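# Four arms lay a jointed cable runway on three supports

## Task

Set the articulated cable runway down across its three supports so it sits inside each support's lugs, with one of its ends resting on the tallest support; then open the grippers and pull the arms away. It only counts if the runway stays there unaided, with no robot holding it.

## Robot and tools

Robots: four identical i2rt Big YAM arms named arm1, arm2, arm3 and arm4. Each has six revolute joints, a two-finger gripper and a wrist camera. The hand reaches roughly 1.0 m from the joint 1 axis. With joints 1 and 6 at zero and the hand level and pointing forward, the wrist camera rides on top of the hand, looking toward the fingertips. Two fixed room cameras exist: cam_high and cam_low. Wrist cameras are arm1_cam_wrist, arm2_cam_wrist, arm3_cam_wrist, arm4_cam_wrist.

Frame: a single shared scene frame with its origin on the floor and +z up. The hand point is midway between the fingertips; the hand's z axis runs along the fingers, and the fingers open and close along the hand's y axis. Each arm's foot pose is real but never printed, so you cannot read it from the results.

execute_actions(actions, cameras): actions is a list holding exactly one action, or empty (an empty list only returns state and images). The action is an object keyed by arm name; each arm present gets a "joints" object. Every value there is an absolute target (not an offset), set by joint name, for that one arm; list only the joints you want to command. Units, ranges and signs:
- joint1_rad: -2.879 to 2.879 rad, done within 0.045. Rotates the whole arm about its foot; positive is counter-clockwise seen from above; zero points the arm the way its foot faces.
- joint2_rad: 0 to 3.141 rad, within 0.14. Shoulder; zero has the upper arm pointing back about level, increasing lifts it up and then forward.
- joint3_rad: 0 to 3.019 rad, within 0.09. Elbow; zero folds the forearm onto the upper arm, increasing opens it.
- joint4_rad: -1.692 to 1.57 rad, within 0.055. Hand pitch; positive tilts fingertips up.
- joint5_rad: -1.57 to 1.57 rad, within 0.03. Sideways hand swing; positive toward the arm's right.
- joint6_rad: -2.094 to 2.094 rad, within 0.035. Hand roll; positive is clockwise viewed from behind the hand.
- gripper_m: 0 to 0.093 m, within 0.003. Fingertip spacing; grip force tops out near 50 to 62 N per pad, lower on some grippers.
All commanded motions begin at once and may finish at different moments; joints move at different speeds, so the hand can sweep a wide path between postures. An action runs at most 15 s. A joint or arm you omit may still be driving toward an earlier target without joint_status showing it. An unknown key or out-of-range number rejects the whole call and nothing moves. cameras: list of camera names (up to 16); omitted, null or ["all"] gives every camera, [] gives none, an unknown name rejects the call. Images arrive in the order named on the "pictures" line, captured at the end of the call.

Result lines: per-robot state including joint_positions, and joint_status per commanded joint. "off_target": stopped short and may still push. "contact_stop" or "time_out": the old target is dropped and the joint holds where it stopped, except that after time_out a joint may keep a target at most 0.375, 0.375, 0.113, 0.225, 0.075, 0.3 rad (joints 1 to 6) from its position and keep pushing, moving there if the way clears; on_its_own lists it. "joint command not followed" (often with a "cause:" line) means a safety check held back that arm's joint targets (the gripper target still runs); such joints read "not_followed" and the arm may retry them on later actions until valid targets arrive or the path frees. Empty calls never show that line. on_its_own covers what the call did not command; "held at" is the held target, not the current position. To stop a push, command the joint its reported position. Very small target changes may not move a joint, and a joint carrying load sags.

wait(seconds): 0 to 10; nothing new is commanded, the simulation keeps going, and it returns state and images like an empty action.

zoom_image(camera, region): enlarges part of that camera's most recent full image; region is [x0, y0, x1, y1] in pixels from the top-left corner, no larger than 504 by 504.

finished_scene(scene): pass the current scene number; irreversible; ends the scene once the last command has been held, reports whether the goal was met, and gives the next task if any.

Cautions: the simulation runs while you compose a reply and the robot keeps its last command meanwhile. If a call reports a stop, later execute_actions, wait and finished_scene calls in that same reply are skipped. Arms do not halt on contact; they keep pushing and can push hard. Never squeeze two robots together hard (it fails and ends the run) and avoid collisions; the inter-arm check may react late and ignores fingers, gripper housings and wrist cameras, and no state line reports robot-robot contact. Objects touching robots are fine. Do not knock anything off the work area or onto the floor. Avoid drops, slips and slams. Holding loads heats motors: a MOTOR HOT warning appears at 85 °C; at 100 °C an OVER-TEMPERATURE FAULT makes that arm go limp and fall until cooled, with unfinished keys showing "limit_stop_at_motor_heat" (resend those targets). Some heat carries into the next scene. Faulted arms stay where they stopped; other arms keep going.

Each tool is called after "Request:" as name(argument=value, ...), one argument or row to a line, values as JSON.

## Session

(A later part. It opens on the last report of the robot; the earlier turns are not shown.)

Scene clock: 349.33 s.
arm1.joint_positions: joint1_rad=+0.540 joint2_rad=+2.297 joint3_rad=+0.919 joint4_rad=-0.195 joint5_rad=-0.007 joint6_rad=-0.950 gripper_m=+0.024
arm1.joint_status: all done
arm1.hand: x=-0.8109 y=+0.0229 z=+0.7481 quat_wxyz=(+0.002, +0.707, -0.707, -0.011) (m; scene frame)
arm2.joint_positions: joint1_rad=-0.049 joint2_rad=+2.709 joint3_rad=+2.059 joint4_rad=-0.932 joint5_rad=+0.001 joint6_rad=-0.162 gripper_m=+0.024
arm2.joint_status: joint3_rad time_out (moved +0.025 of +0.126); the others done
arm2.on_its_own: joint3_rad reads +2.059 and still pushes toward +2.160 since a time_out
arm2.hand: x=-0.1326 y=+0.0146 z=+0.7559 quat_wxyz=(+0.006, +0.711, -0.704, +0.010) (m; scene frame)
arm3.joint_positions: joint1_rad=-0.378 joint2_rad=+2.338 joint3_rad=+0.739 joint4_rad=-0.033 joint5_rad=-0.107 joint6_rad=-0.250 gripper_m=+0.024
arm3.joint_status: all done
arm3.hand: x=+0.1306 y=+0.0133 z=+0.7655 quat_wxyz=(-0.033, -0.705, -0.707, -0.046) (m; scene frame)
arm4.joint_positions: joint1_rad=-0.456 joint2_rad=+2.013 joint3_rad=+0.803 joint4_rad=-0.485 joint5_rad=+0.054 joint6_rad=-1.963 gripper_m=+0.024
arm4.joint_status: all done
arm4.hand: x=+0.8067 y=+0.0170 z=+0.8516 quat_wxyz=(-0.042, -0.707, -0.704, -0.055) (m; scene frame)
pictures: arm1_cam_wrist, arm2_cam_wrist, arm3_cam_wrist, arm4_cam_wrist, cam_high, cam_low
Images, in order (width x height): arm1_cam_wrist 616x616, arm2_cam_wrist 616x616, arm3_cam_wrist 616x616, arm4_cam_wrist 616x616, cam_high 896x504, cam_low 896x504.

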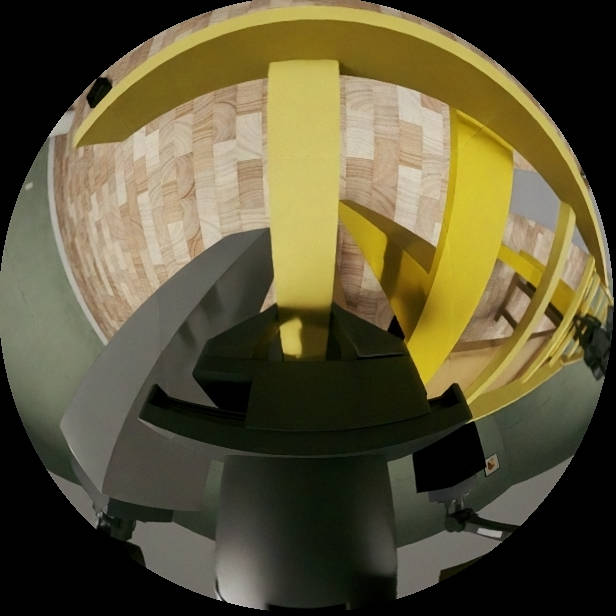

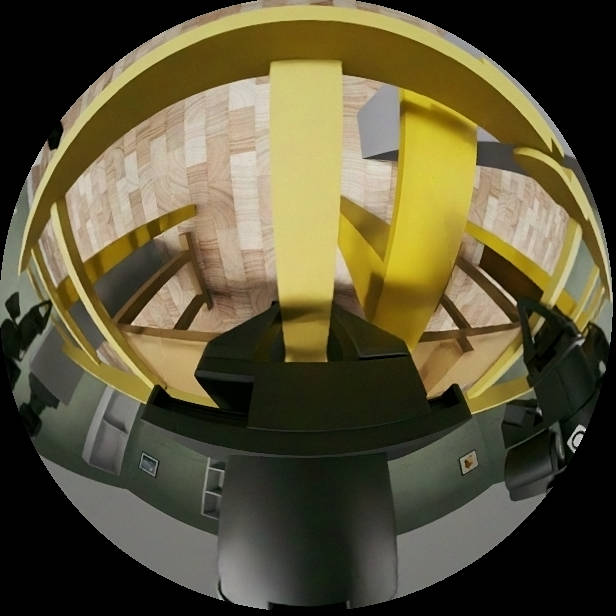

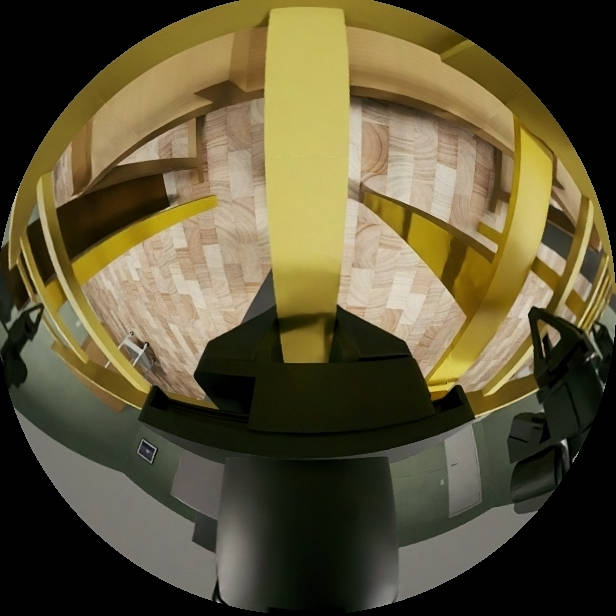

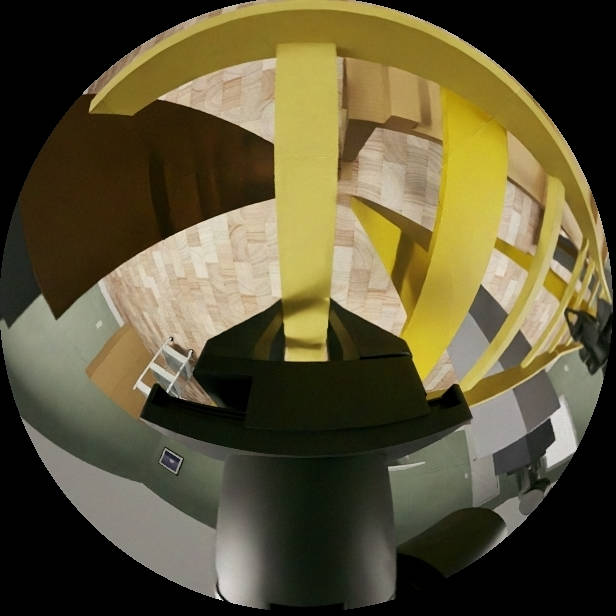

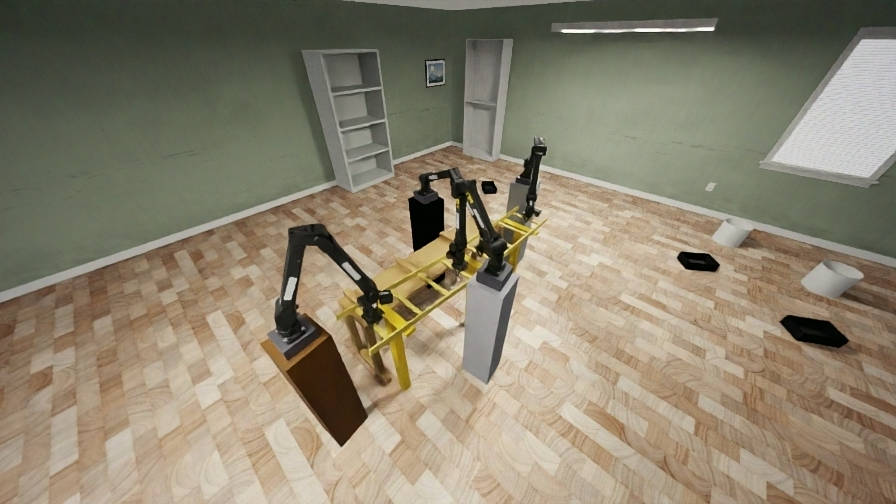

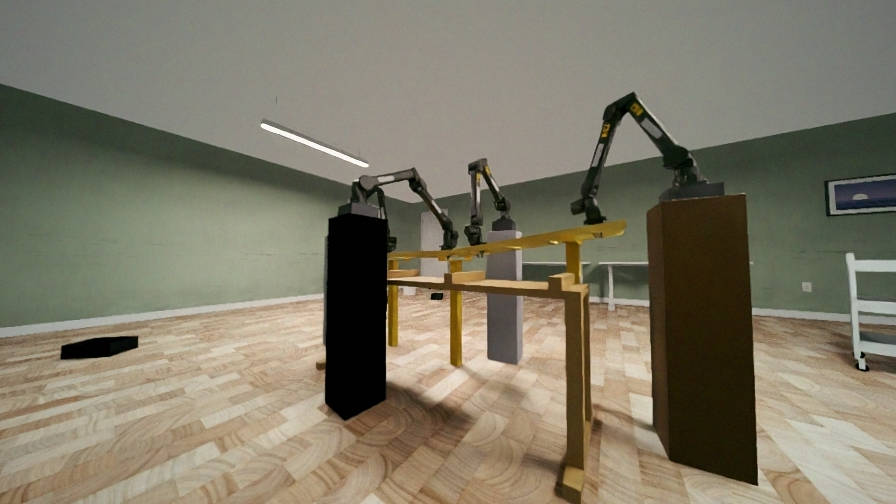

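Request:
zoom_image(
  camera="cam_low",
  region=[520, 210, 640, 270],
)

Request:
zoom_image(
  camera="cam_low",
  region=[380, 230, 500, 280],
)

Request:
zoom_image(
  camera="cam_high",
  region=[330, 280, 430, 360],
)

Request:
zoom_image(
  camera="cam_high",
  region=[480, 195, 560, 255],
)

Region (520, 210, 640, 270) of cam_low's 896x504 image, scaled by 4.200, with more detail than that image has.

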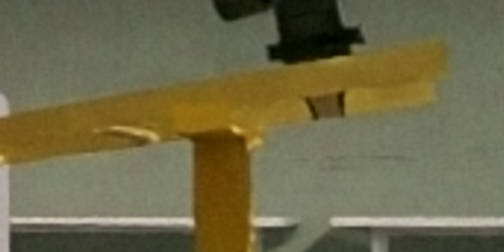

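Region (380, 230, 500, 280) of cam_low's 896x504 image, scaled by 4.200, with more detail than that image has; it fills the top 210 rows of this view, and the rest is white.

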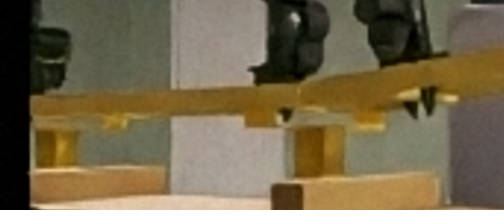

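Region (330, 280, 430, 360) of cam_high's 896x504 image, scaled by 5.040, with more detail than that image has; it fills the top 403 rows of this view, and the rest is white.

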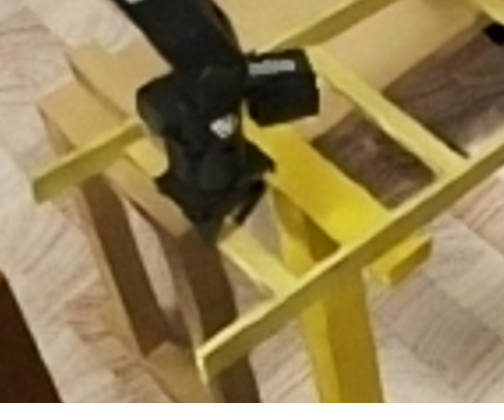

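Region (480, 195, 560, 255) of cam_high's 896x504 image, scaled by 6.300, with more detail than that image has; it fills the top 378 rows of this view, and the rest is white.

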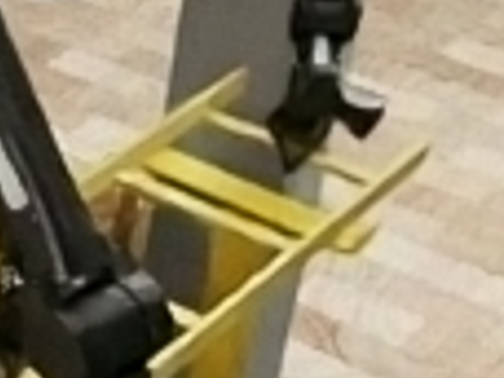

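Request:
execute_actions(
  actions=[
    {"arm1":{"joints":{"joint1_rad":0.50,"joint2_rad":2.292,"joint3_rad":0.945,"joint4_rad":-0.18}},"arm2":{"joints":{"joint2_rad":2.725,"joint3_rad":2.14,"joint4_rad":-0.87}},"arm3":{"joints":{"joint2_rad":2.27,"joint3_rad":0.786,"joint4_rad":0.015}},"arm4":{"joints":{"joint2_rad":2.03,"joint3_rad":0.872,"joint4_rad":-0.415}}},
  ],
)

Request:
zoom_image(
  camera="cam_high",
  region=[330, 280, 430, 360],
)

Request:
zoom_image(
  camera="cam_high",
  region=[480, 195, 560, 255],
)

Request:
zoom_image(
  camera="cam_low",
  region=[380, 210, 640, 280],
)

Scene clock: 361.37 s.
arm1.joint_positions: joint1_rad=+0.528 joint2_rad=+2.342 joint3_rad=+0.928 joint4_rad=-0.166 joint5_rad=-0.005 joint6_rad=-0.965 gripper_m=+0.024
arm1.joint_status: all done
arm1.hand: x=-0.8114 y=+0.0164 z=+0.7320 quat_wxyz=(+0.005, +0.708, -0.707, -0.010) (m; scene frame)
arm2.joint_positions: joint1_rad=-0.049 joint2_rad=+2.733 joint3_rad=+2.059 joint4_rad=-0.906 joint5_rad=+0.001 joint6_rad=-0.163 gripper_m=+0.024
arm2.joint_status: all done
arm2.hand: x=-0.1333 y=+0.0114 z=+0.7394 quat_wxyz=(+0.005, +0.711, -0.703, +0.009) (m; scene frame)
arm3.joint_positions: joint1_rad=-0.378 joint2_rad=+2.385 joint3_rad=+0.761 joint4_rad=-0.003 joint5_rad=-0.107 joint6_rad=-0.253 gripper_m=+0.024
arm3.joint_status: all done
arm3.hand: x=+0.1301 y=+0.0111 z=+0.7510 quat_wxyz=(-0.034, -0.704, -0.708, -0.044) (m; scene frame)
arm4.joint_positions: joint1_rad=-0.456 joint2_rad=+2.042 joint3_rad=+0.806 joint4_rad=-0.452 joint5_rad=+0.057 joint6_rad=-1.965 gripper_m=+0.024
arm4.joint_status: all done
arm4.hand: x=+0.8056 y=+0.0182 z=+0.8413 quat_wxyz=(-0.038, -0.706, -0.705, -0.055) (m; scene frame)
pictures: arm1_cam_wrist, arm2_cam_wrist, arm3_cam_wrist, arm4_cam_wrist, cam_high, cam_low
Images, in order (width x height): arm1_cam_wrist 616x616, arm2_cam_wrist 616x616, arm3_cam_wrist 616x616, arm4_cam_wrist 616x616, cam_high 896x504, cam_low 896x504.

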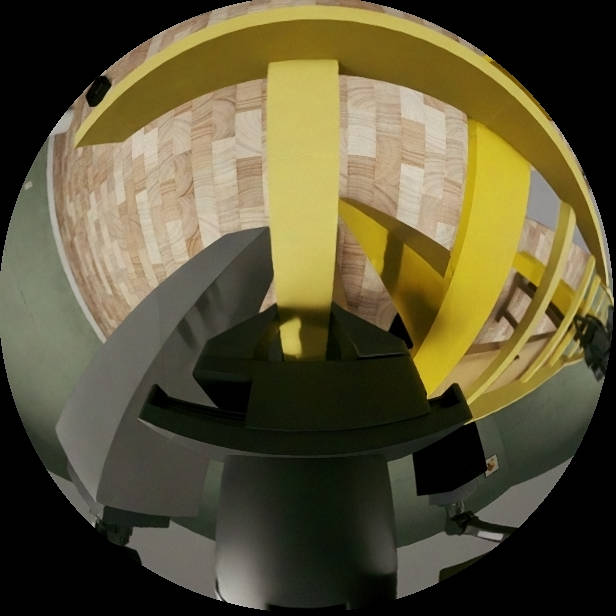

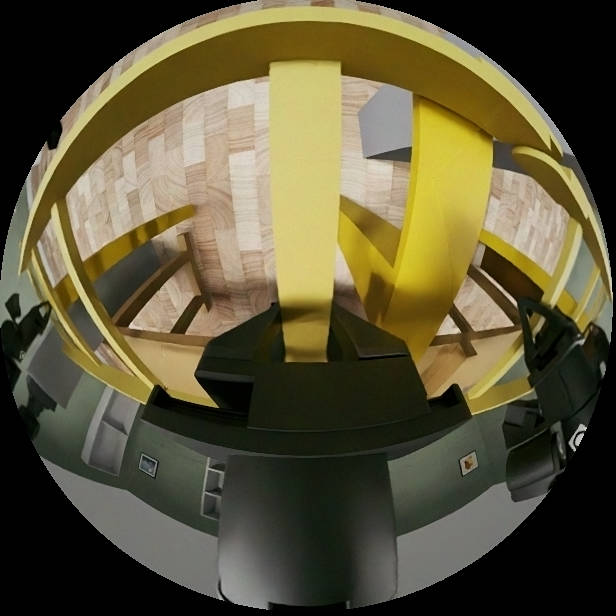

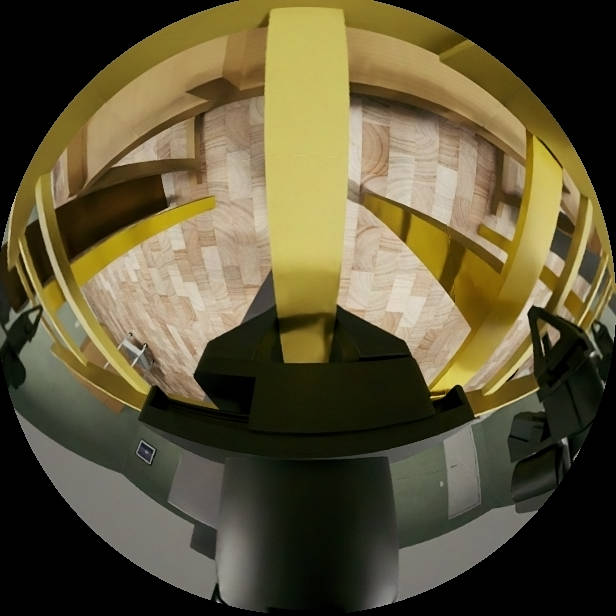

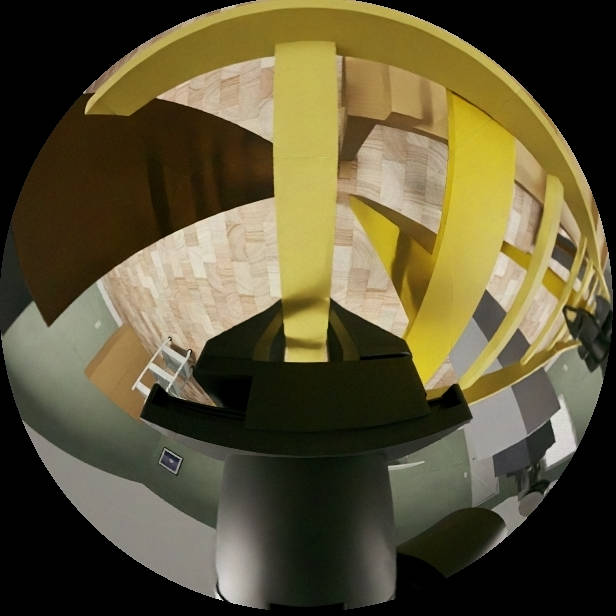

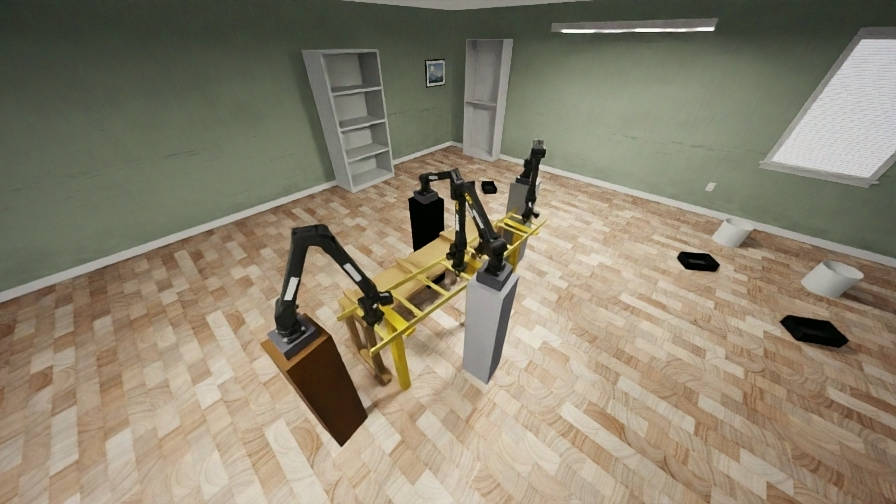

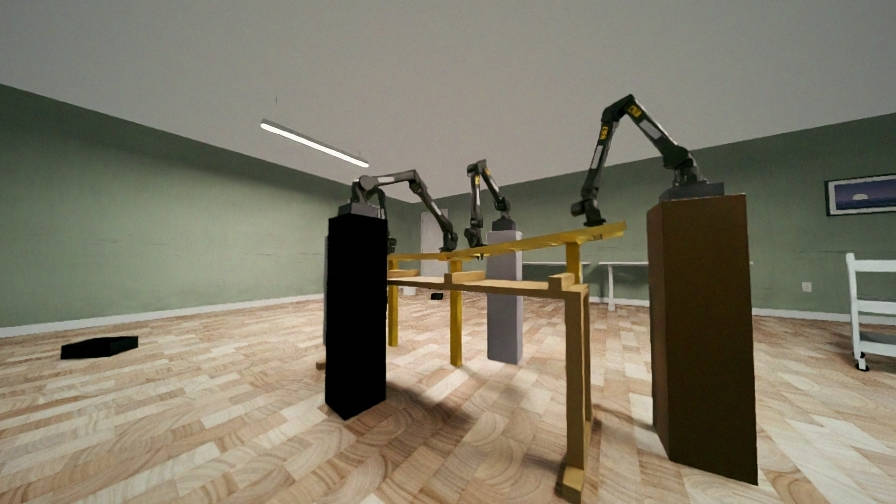

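Region (330, 280, 430, 360) of cam_high's 896x504 image, scaled by 5.040, with more detail than that image has; it fills the top 403 rows of this view, and the rest is white.

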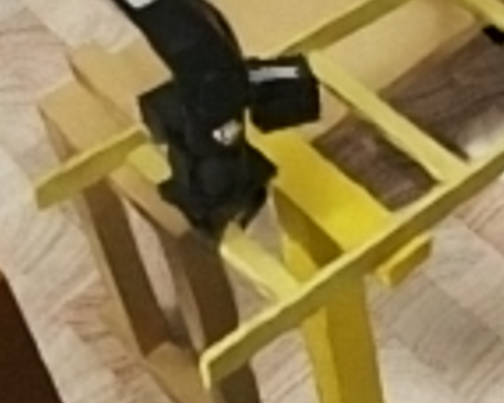

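Region (480, 195, 560, 255) of cam_high's 896x504 image, scaled by 6.300, with more detail than that image has; it fills the top 378 rows of this view, and the rest is white.

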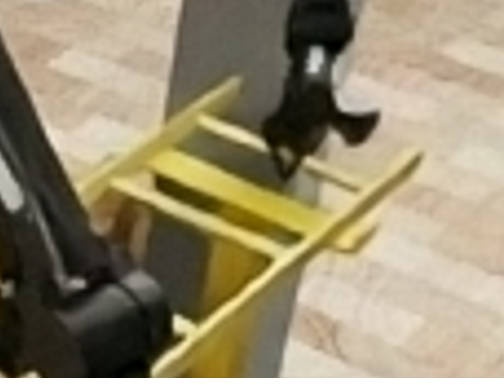

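Region (380, 210, 640, 280) of cam_low's 896x504 image, scaled by 1.938, with more detail than that image has; it fills the top 136 rows of this view, and the rest is white.

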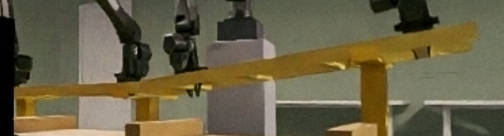

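Request:
zoom_image(
  camera="cam_low",
  region=[540, 220, 610, 260],
)

Request:
zoom_image(
  camera="cam_high",
  region=[515, 205, 555, 245],
)

Request:
zoom_image(
  camera="arm4_cam_wrist",
  region=[400, 40, 600, 240],
)

Request:
zoom_image(
  camera="arm4_cam_wrist",
  region=[380, 280, 580, 440],
)

Region (540, 220, 610, 260) of cam_low's 896x504 image, scaled by 7.200, with more detail than that image has; it fills the top 288 rows of this view, and the rest is white.

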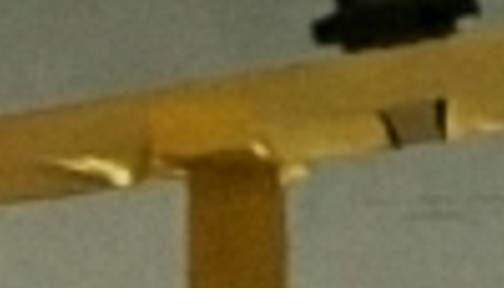

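Region (515, 205, 555, 245) of cam_high's 896x504 image, scaled by 12.600, with more detail than that image has.

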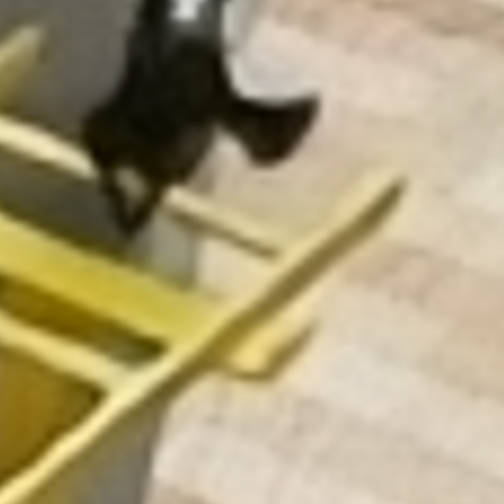

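Region (400, 40, 600, 240) of arm4_cam_wrist's 616x616 image, scaled by 2.520, with more detail than that image has.

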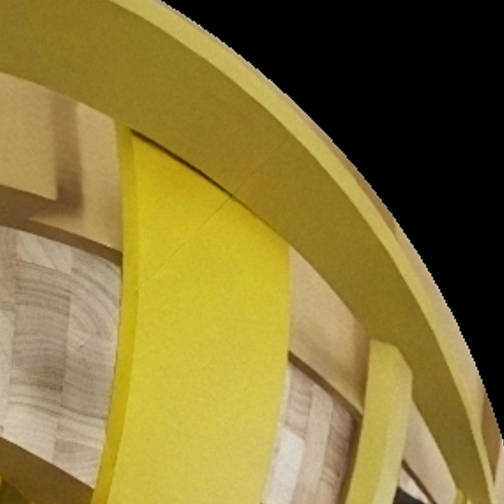

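Region (380, 280, 580, 440) of arm4_cam_wrist's 616x616 image, scaled by 2.520, with more detail than that image has; it fills the top 403 rows of this view, and the rest is white.

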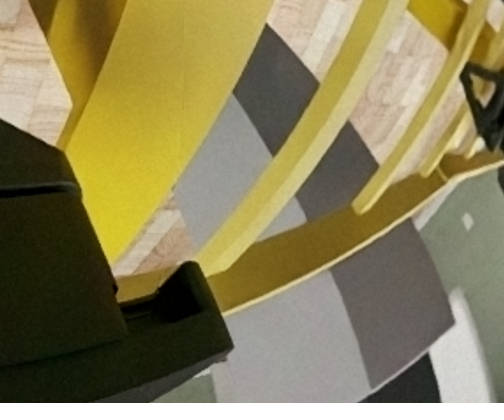

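Request:
execute_actions(
  actions=[
    {"arm1":{"joints":{"joint2_rad":2.335,"joint3_rad":0.955,"joint4_rad":-0.15}},"arm2":{"joints":{"joint2_rad":2.76,"joint4_rad":-0.845}},"arm3":{"joints":{"joint2_rad":2.32,"joint3_rad":0.805,"joint4_rad":0.04,"joint5_rad":-0.135}},"arm4":{"joints":{"joint2_rad":2.02,"joint4_rad":-0.46,"joint5_rad":0.058}}},
  ],
  cameras=["cam_high","cam_low","arm2_cam_wrist"],
)

Request:
zoom_image(
  camera="cam_low",
  region=[380, 230, 500, 280],
)

Request:
zoom_image(
  camera="cam_high",
  region=[360, 300, 430, 360],
)

Scene clock: 372.53 s.
arm1.joint_positions: joint1_rad=+0.528 joint2_rad=+2.343 joint3_rad=+0.929 joint4_rad=-0.162 joint5_rad=-0.006 joint6_rad=-0.965 gripper_m=+0.024
arm1.joint_status: all done
arm1.hand: x=-0.8108 y=+0.0169 z=+0.7318 quat_wxyz=(+0.003, +0.708, -0.707, -0.010) (m; scene frame)
arm2.joint_positions: joint1_rad=-0.049 joint2_rad=+2.745 joint3_rad=+2.060 joint4_rad=-0.889 joint5_rad=+0.001 joint6_rad=-0.163 gripper_m=+0.024
arm2.joint_status: all done
arm2.hand: x=-0.1333 y=+0.0107 z=+0.7313 quat_wxyz=(+0.003, +0.711, -0.703, +0.008) (m; scene frame)
arm3.joint_positions: joint1_rad=-0.381 joint2_rad=+2.409 joint3_rad=+0.772 joint4_rad=+0.009 joint5_rad=-0.120 joint6_rad=-0.256 gripper_m=+0.024
arm3.joint_status: all done
arm3.hand: x=+0.1313 y=+0.0112 z=+0.7436 quat_wxyz=(-0.039, -0.704, -0.708, -0.048) (m; scene frame)
arm4.joint_positions: joint1_rad=-0.454 joint2_rad=+2.040 joint3_rad=+0.812 joint4_rad=-0.471 joint5_rad=+0.061 joint6_rad=-1.965 gripper_m=+0.024
arm4.joint_status: all done
arm4.hand: x=+0.8057 y=+0.0181 z=+0.8434 quat_wxyz=(-0.042, -0.705, -0.706, -0.058) (m; scene frame)
pictures: arm2_cam_wrist, cam_high, cam_low
Images, in order (width x height): arm2_cam_wrist 616x616, cam_high 896x504, cam_low 896x504.

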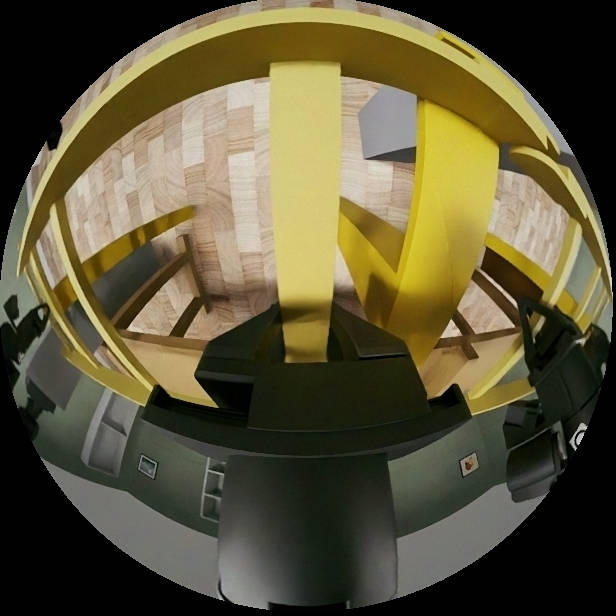

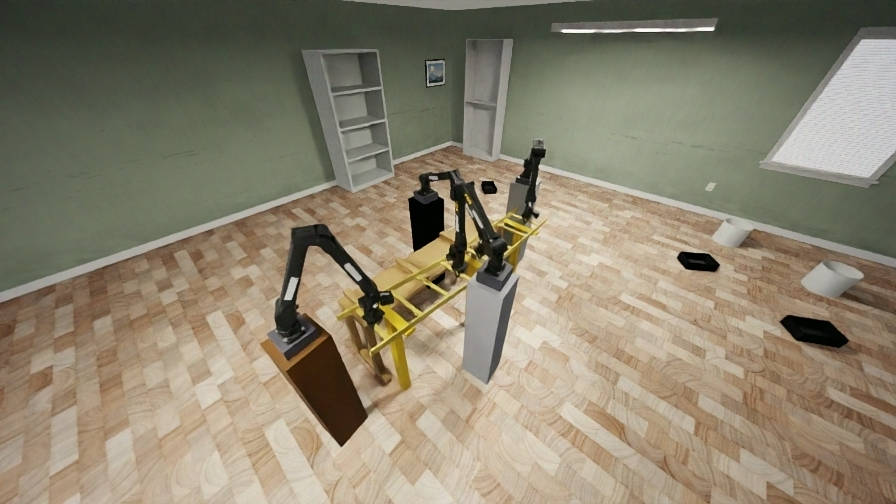

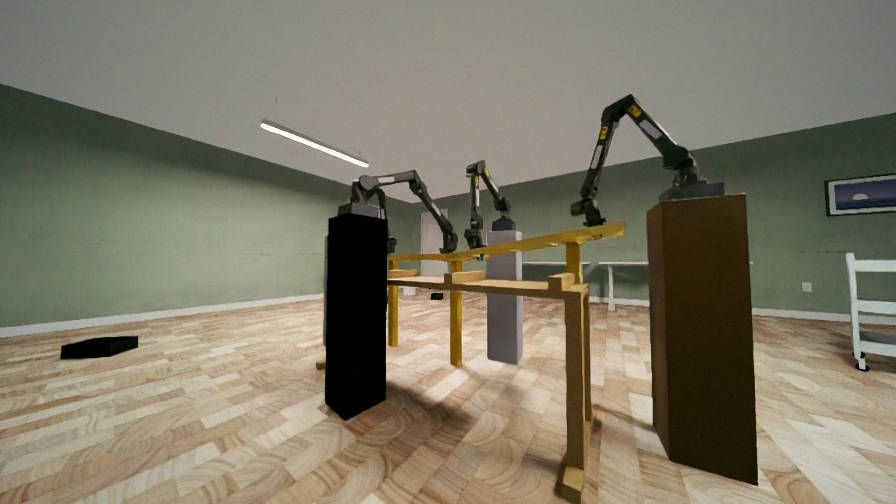

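Region (380, 230, 500, 280) of cam_low's 896x504 image, scaled by 4.200, with more detail than that image has; it fills the top 210 rows of this view, and the rest is white.

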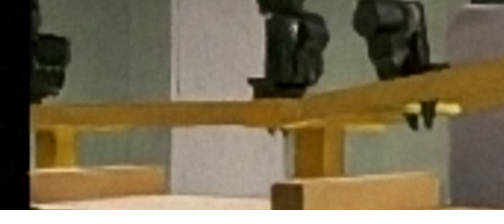

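Region (360, 300, 430, 360) of cam_high's 896x504 image, scaled by 7.200, with more detail than that image has; it fills the top 432 rows of this view, and the rest is white.

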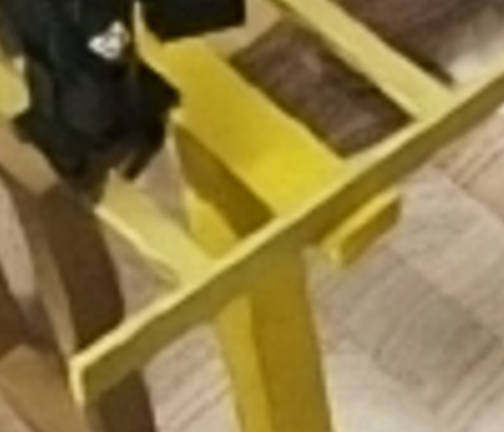

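Request:
execute_actions(
  actions=[],
)

Scene clock: 382.90 s.
arm1.joint_positions: joint1_rad=+0.528 joint2_rad=+2.343 joint3_rad=+0.929 joint4_rad=-0.162 joint5_rad=-0.006 joint6_rad=-0.965 gripper_m=+0.024
arm1.joint_status: all done
arm1.hand: x=-0.8108 y=+0.0169 z=+0.7318 quat_wxyz=(+0.003, +0.708, -0.707, -0.010) (m; scene frame)
arm2.joint_positions: joint1_rad=-0.049 joint2_rad=+2.745 joint3_rad=+2.060 joint4_rad=-0.889 joint5_rad=+0.001 joint6_rad=-0.163 gripper_m=+0.024
arm2.joint_status: all done
arm2.hand: x=-0.1333 y=+0.0107 z=+0.7313 quat_wxyz=(+0.003, +0.711, -0.703, +0.008) (m; scene frame)
arm3.joint_positions: joint1_rad=-0.381 joint2_rad=+2.409 joint3_rad=+0.772 joint4_rad=+0.009 joint5_rad=-0.120 joint6_rad=-0.256 gripper_m=+0.024
arm3.joint_status: all done
arm3.hand: x=+0.1313 y=+0.0112 z=+0.7436 quat_wxyz=(-0.039, -0.704, -0.708, -0.048) (m; scene frame)
arm4.joint_positions: joint1_rad=-0.454 joint2_rad=+2.040 joint3_rad=+0.812 joint4_rad=-0.471 joint5_rad=+0.061 joint6_rad=-1.965 gripper_m=+0.024
arm4.joint_status: all done
arm4.hand: x=+0.8057 y=+0.0181 z=+0.8434 quat_wxyz=(-0.042, -0.705, -0.706, -0.058) (m; scene frame)
pictures: arm1_cam_wrist, arm2_cam_wrist, arm3_cam_wrist, arm4_cam_wrist, cam_high, cam_low
Images, in order (width x height): arm1_cam_wrist 616x616, arm2_cam_wrist 616x616, arm3_cam_wrist 616x616, arm4_cam_wrist 616x616, cam_high 896x504, cam_low 896x504.

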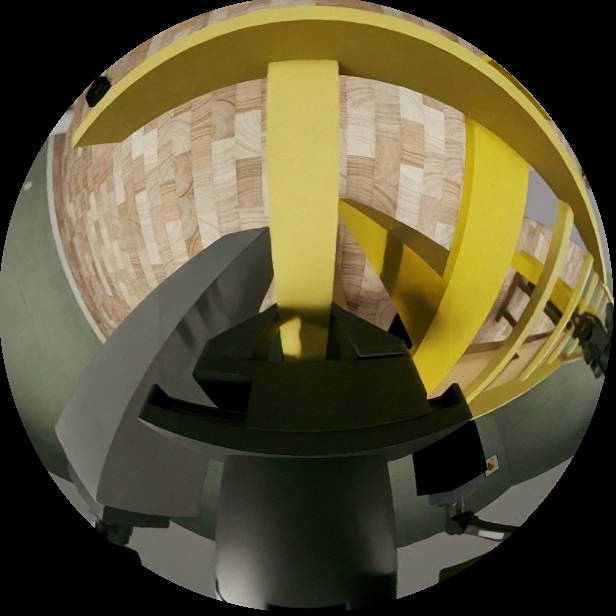

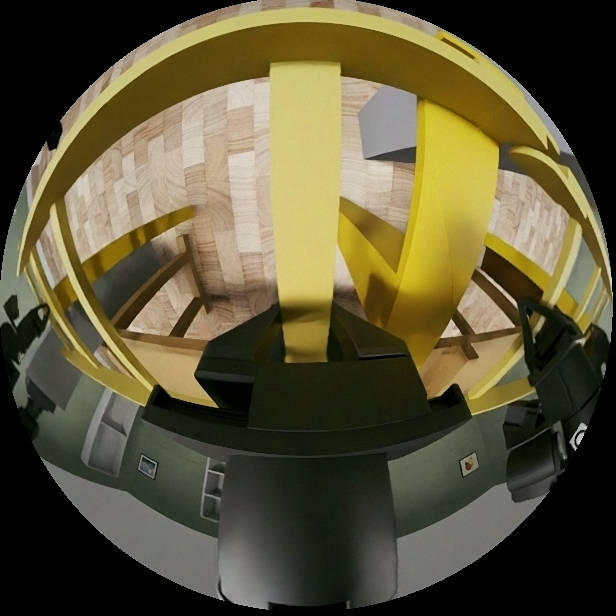

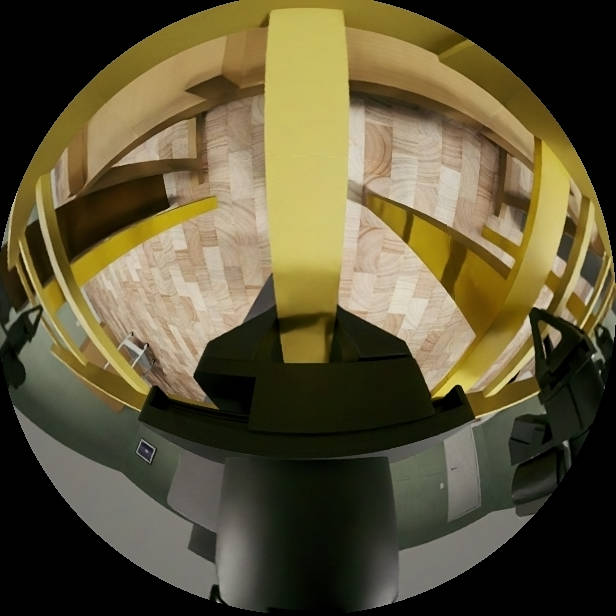

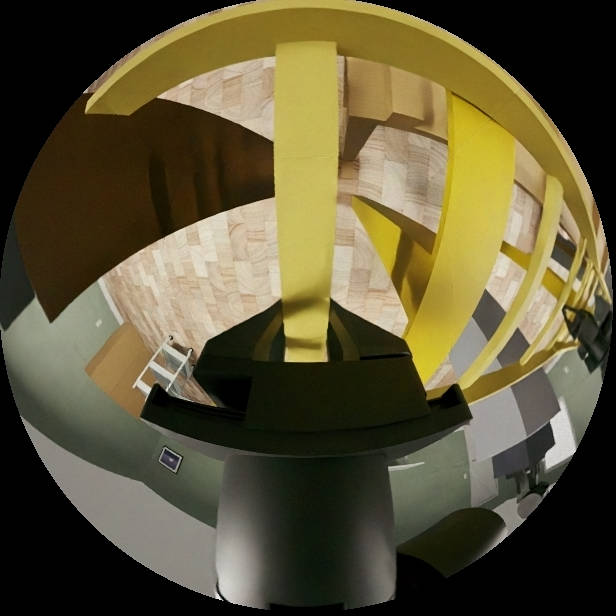

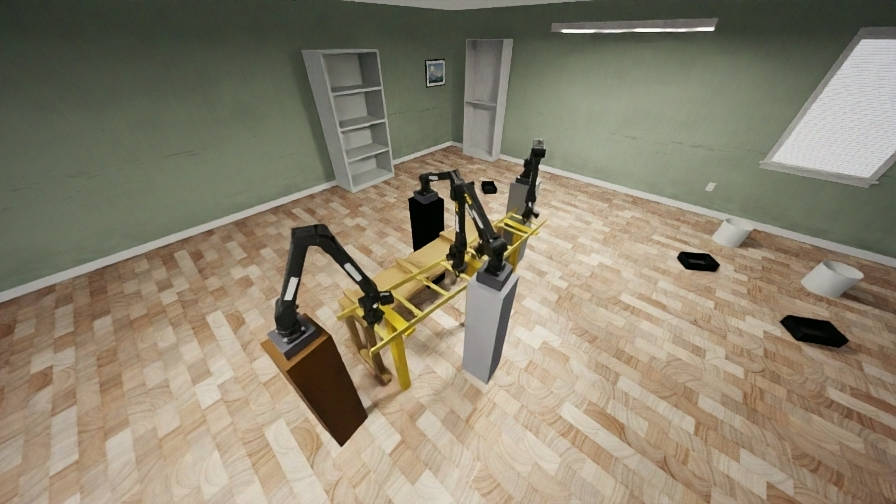

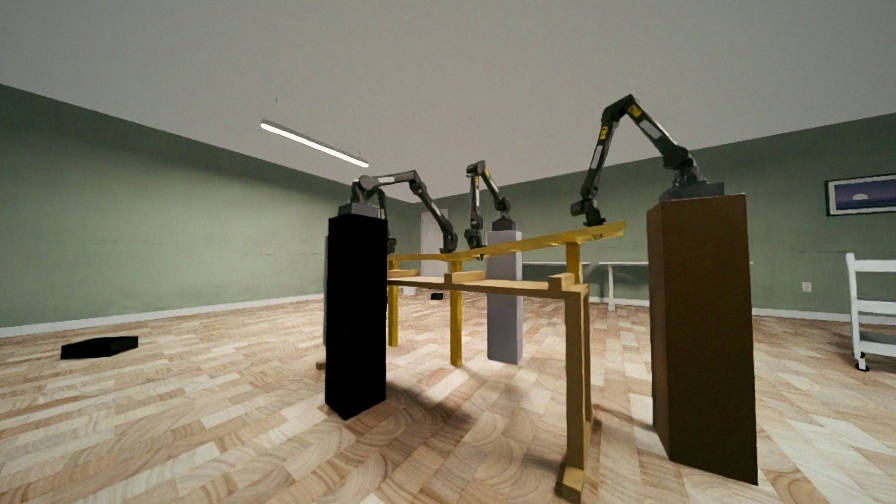

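Request:
zoom_image(
  camera="cam_high",
  region=[400, 200, 560, 310],
)

Request:
zoom_image(
  camera="cam_low",
  region=[370, 210, 640, 310],
)

Region (400, 200, 560, 310) of cam_high's 896x504 image, scaled by 3.150, with more detail than that image has; it fills the top 346 rows of this view, and the rest is white.

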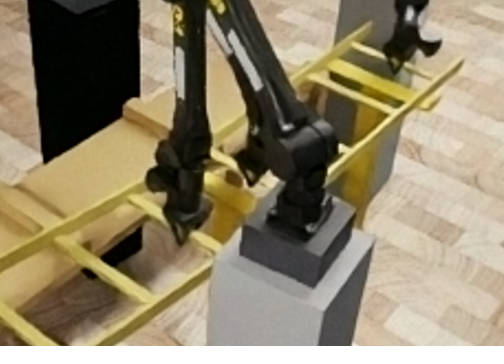

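Region (370, 210, 640, 310) of cam_low's 896x504 image, scaled by 1.867, with more detail than that image has; it fills the top 187 rows of this view, and the rest is white.

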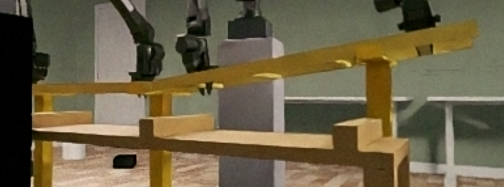

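Request:
execute_actions(
  actions=[
    {"arm1":{"joints":{"gripper_m":0.045}},"arm2":{"joints":{"gripper_m":0.045}},"arm3":{"joints":{"gripper_m":0.045}},"arm4":{"joints":{"gripper_m":0.045}}},
  ],
)

Scene clock: 390.33 s.
arm1.joint_positions: joint1_rad=+0.514 joint2_rad=+2.343 joint3_rad=+0.941 joint4_rad=-0.160 joint5_rad=-0.005 joint6_rad=-0.965 gripper_m=+0.045
arm1.joint_status: all done
arm1.hand: x=-0.8011 y=+0.0168 z=+0.7324 quat_wxyz=(-0.003, +0.703, -0.711, -0.008) (m; scene frame)
arm2.joint_positions: joint1_rad=-0.056 joint2_rad=+2.747 joint3_rad=+2.106 joint4_rad=-0.855 joint5_rad=+0.001 joint6_rad=-0.163 gripper_m=+0.045
arm2.joint_status: all done
arm2.hand: x=-0.1242 y=+0.0399 z=+0.7448 quat_wxyz=(-0.029, +0.709, -0.705, -0.015) (m; scene frame)
arm3.joint_positions: joint1_rad=-0.381 joint2_rad=+2.316 joint3_rad=+0.808 joint4_rad=+0.031 joint5_rad=-0.135 joint6_rad=-0.256 gripper_m=+0.045
arm3.joint_status: all done
arm3.hand: x=+0.1178 y=-0.0528 z=+0.7749 quat_wxyz=(-0.084, -0.699, -0.710, +0.013) (m; scene frame)
arm4.joint_positions: joint1_rad=-0.450 joint2_rad=+2.039 joint3_rad=+0.829 joint4_rad=-0.472 joint5_rad=+0.060 joint6_rad=-1.965 gripper_m=+0.045
arm4.joint_status: all done
arm4.hand: x=+0.7962 y=+0.0202 z=+0.8454 quat_wxyz=(-0.035, -0.704, -0.707, -0.055) (m; scene frame)
pictures: arm1_cam_wrist, arm2_cam_wrist, arm3_cam_wrist, arm4_cam_wrist, cam_high, cam_low
Images, in order (width x height): arm1_cam_wrist 616x616, arm2_cam_wrist 616x616, arm3_cam_wrist 616x616, arm4_cam_wrist 616x616, cam_high 896x504, cam_low 896x504.

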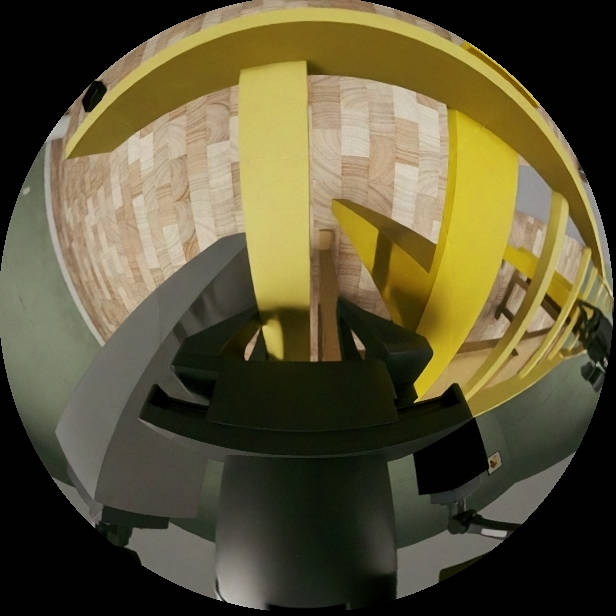

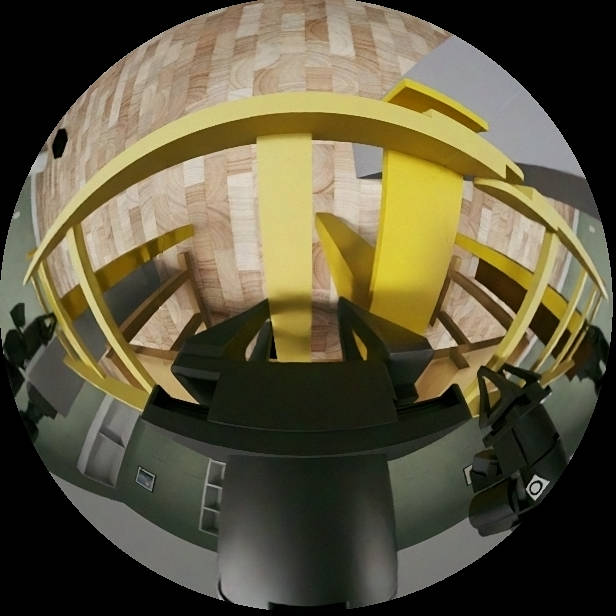

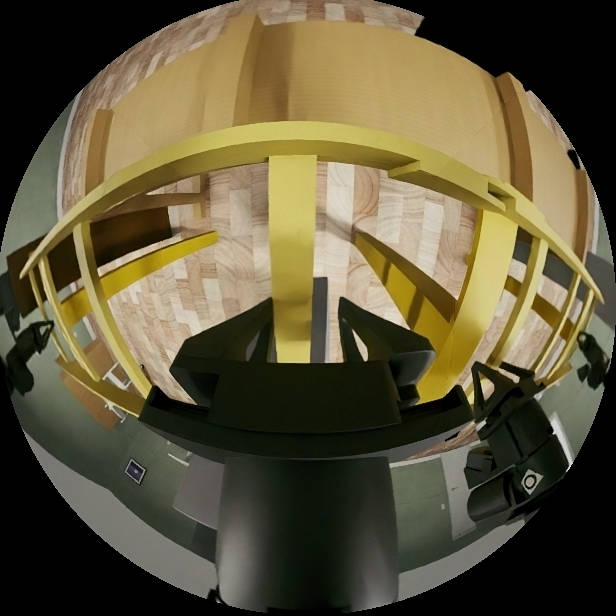

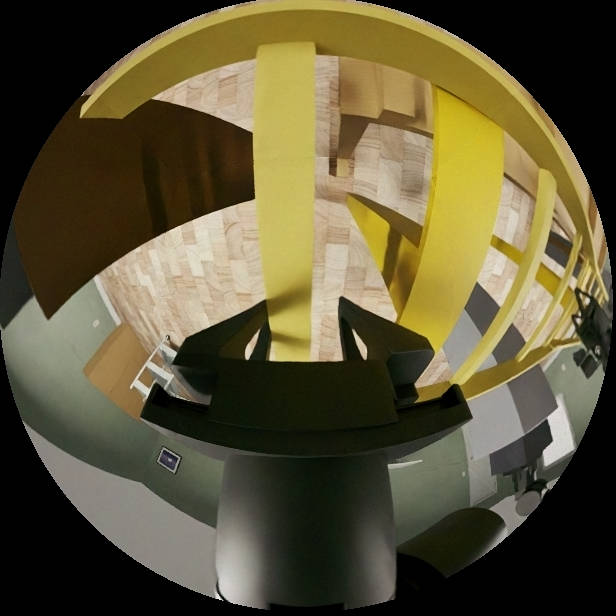

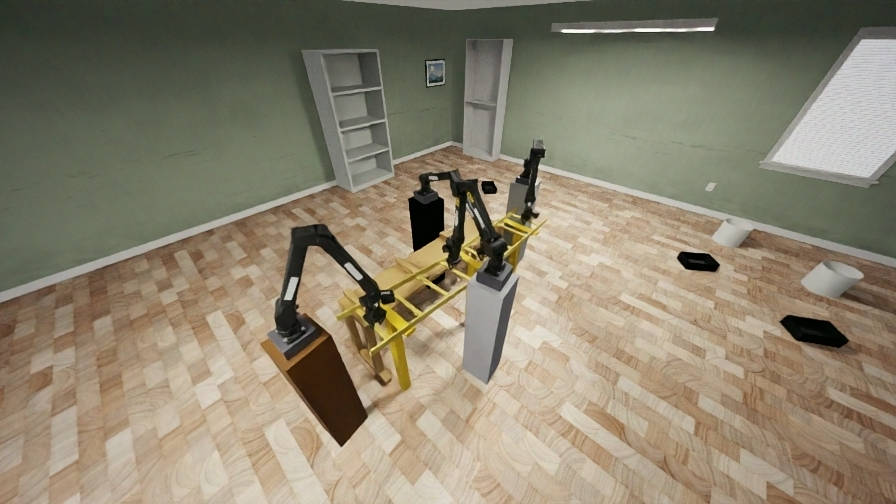

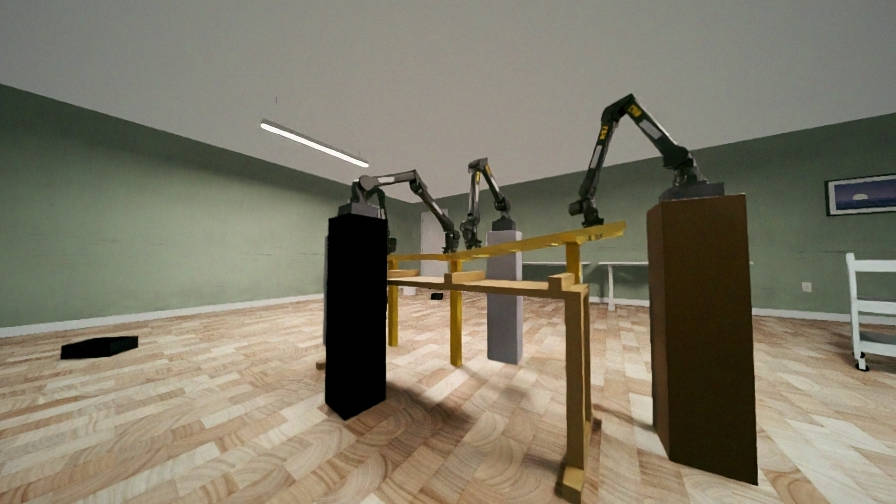

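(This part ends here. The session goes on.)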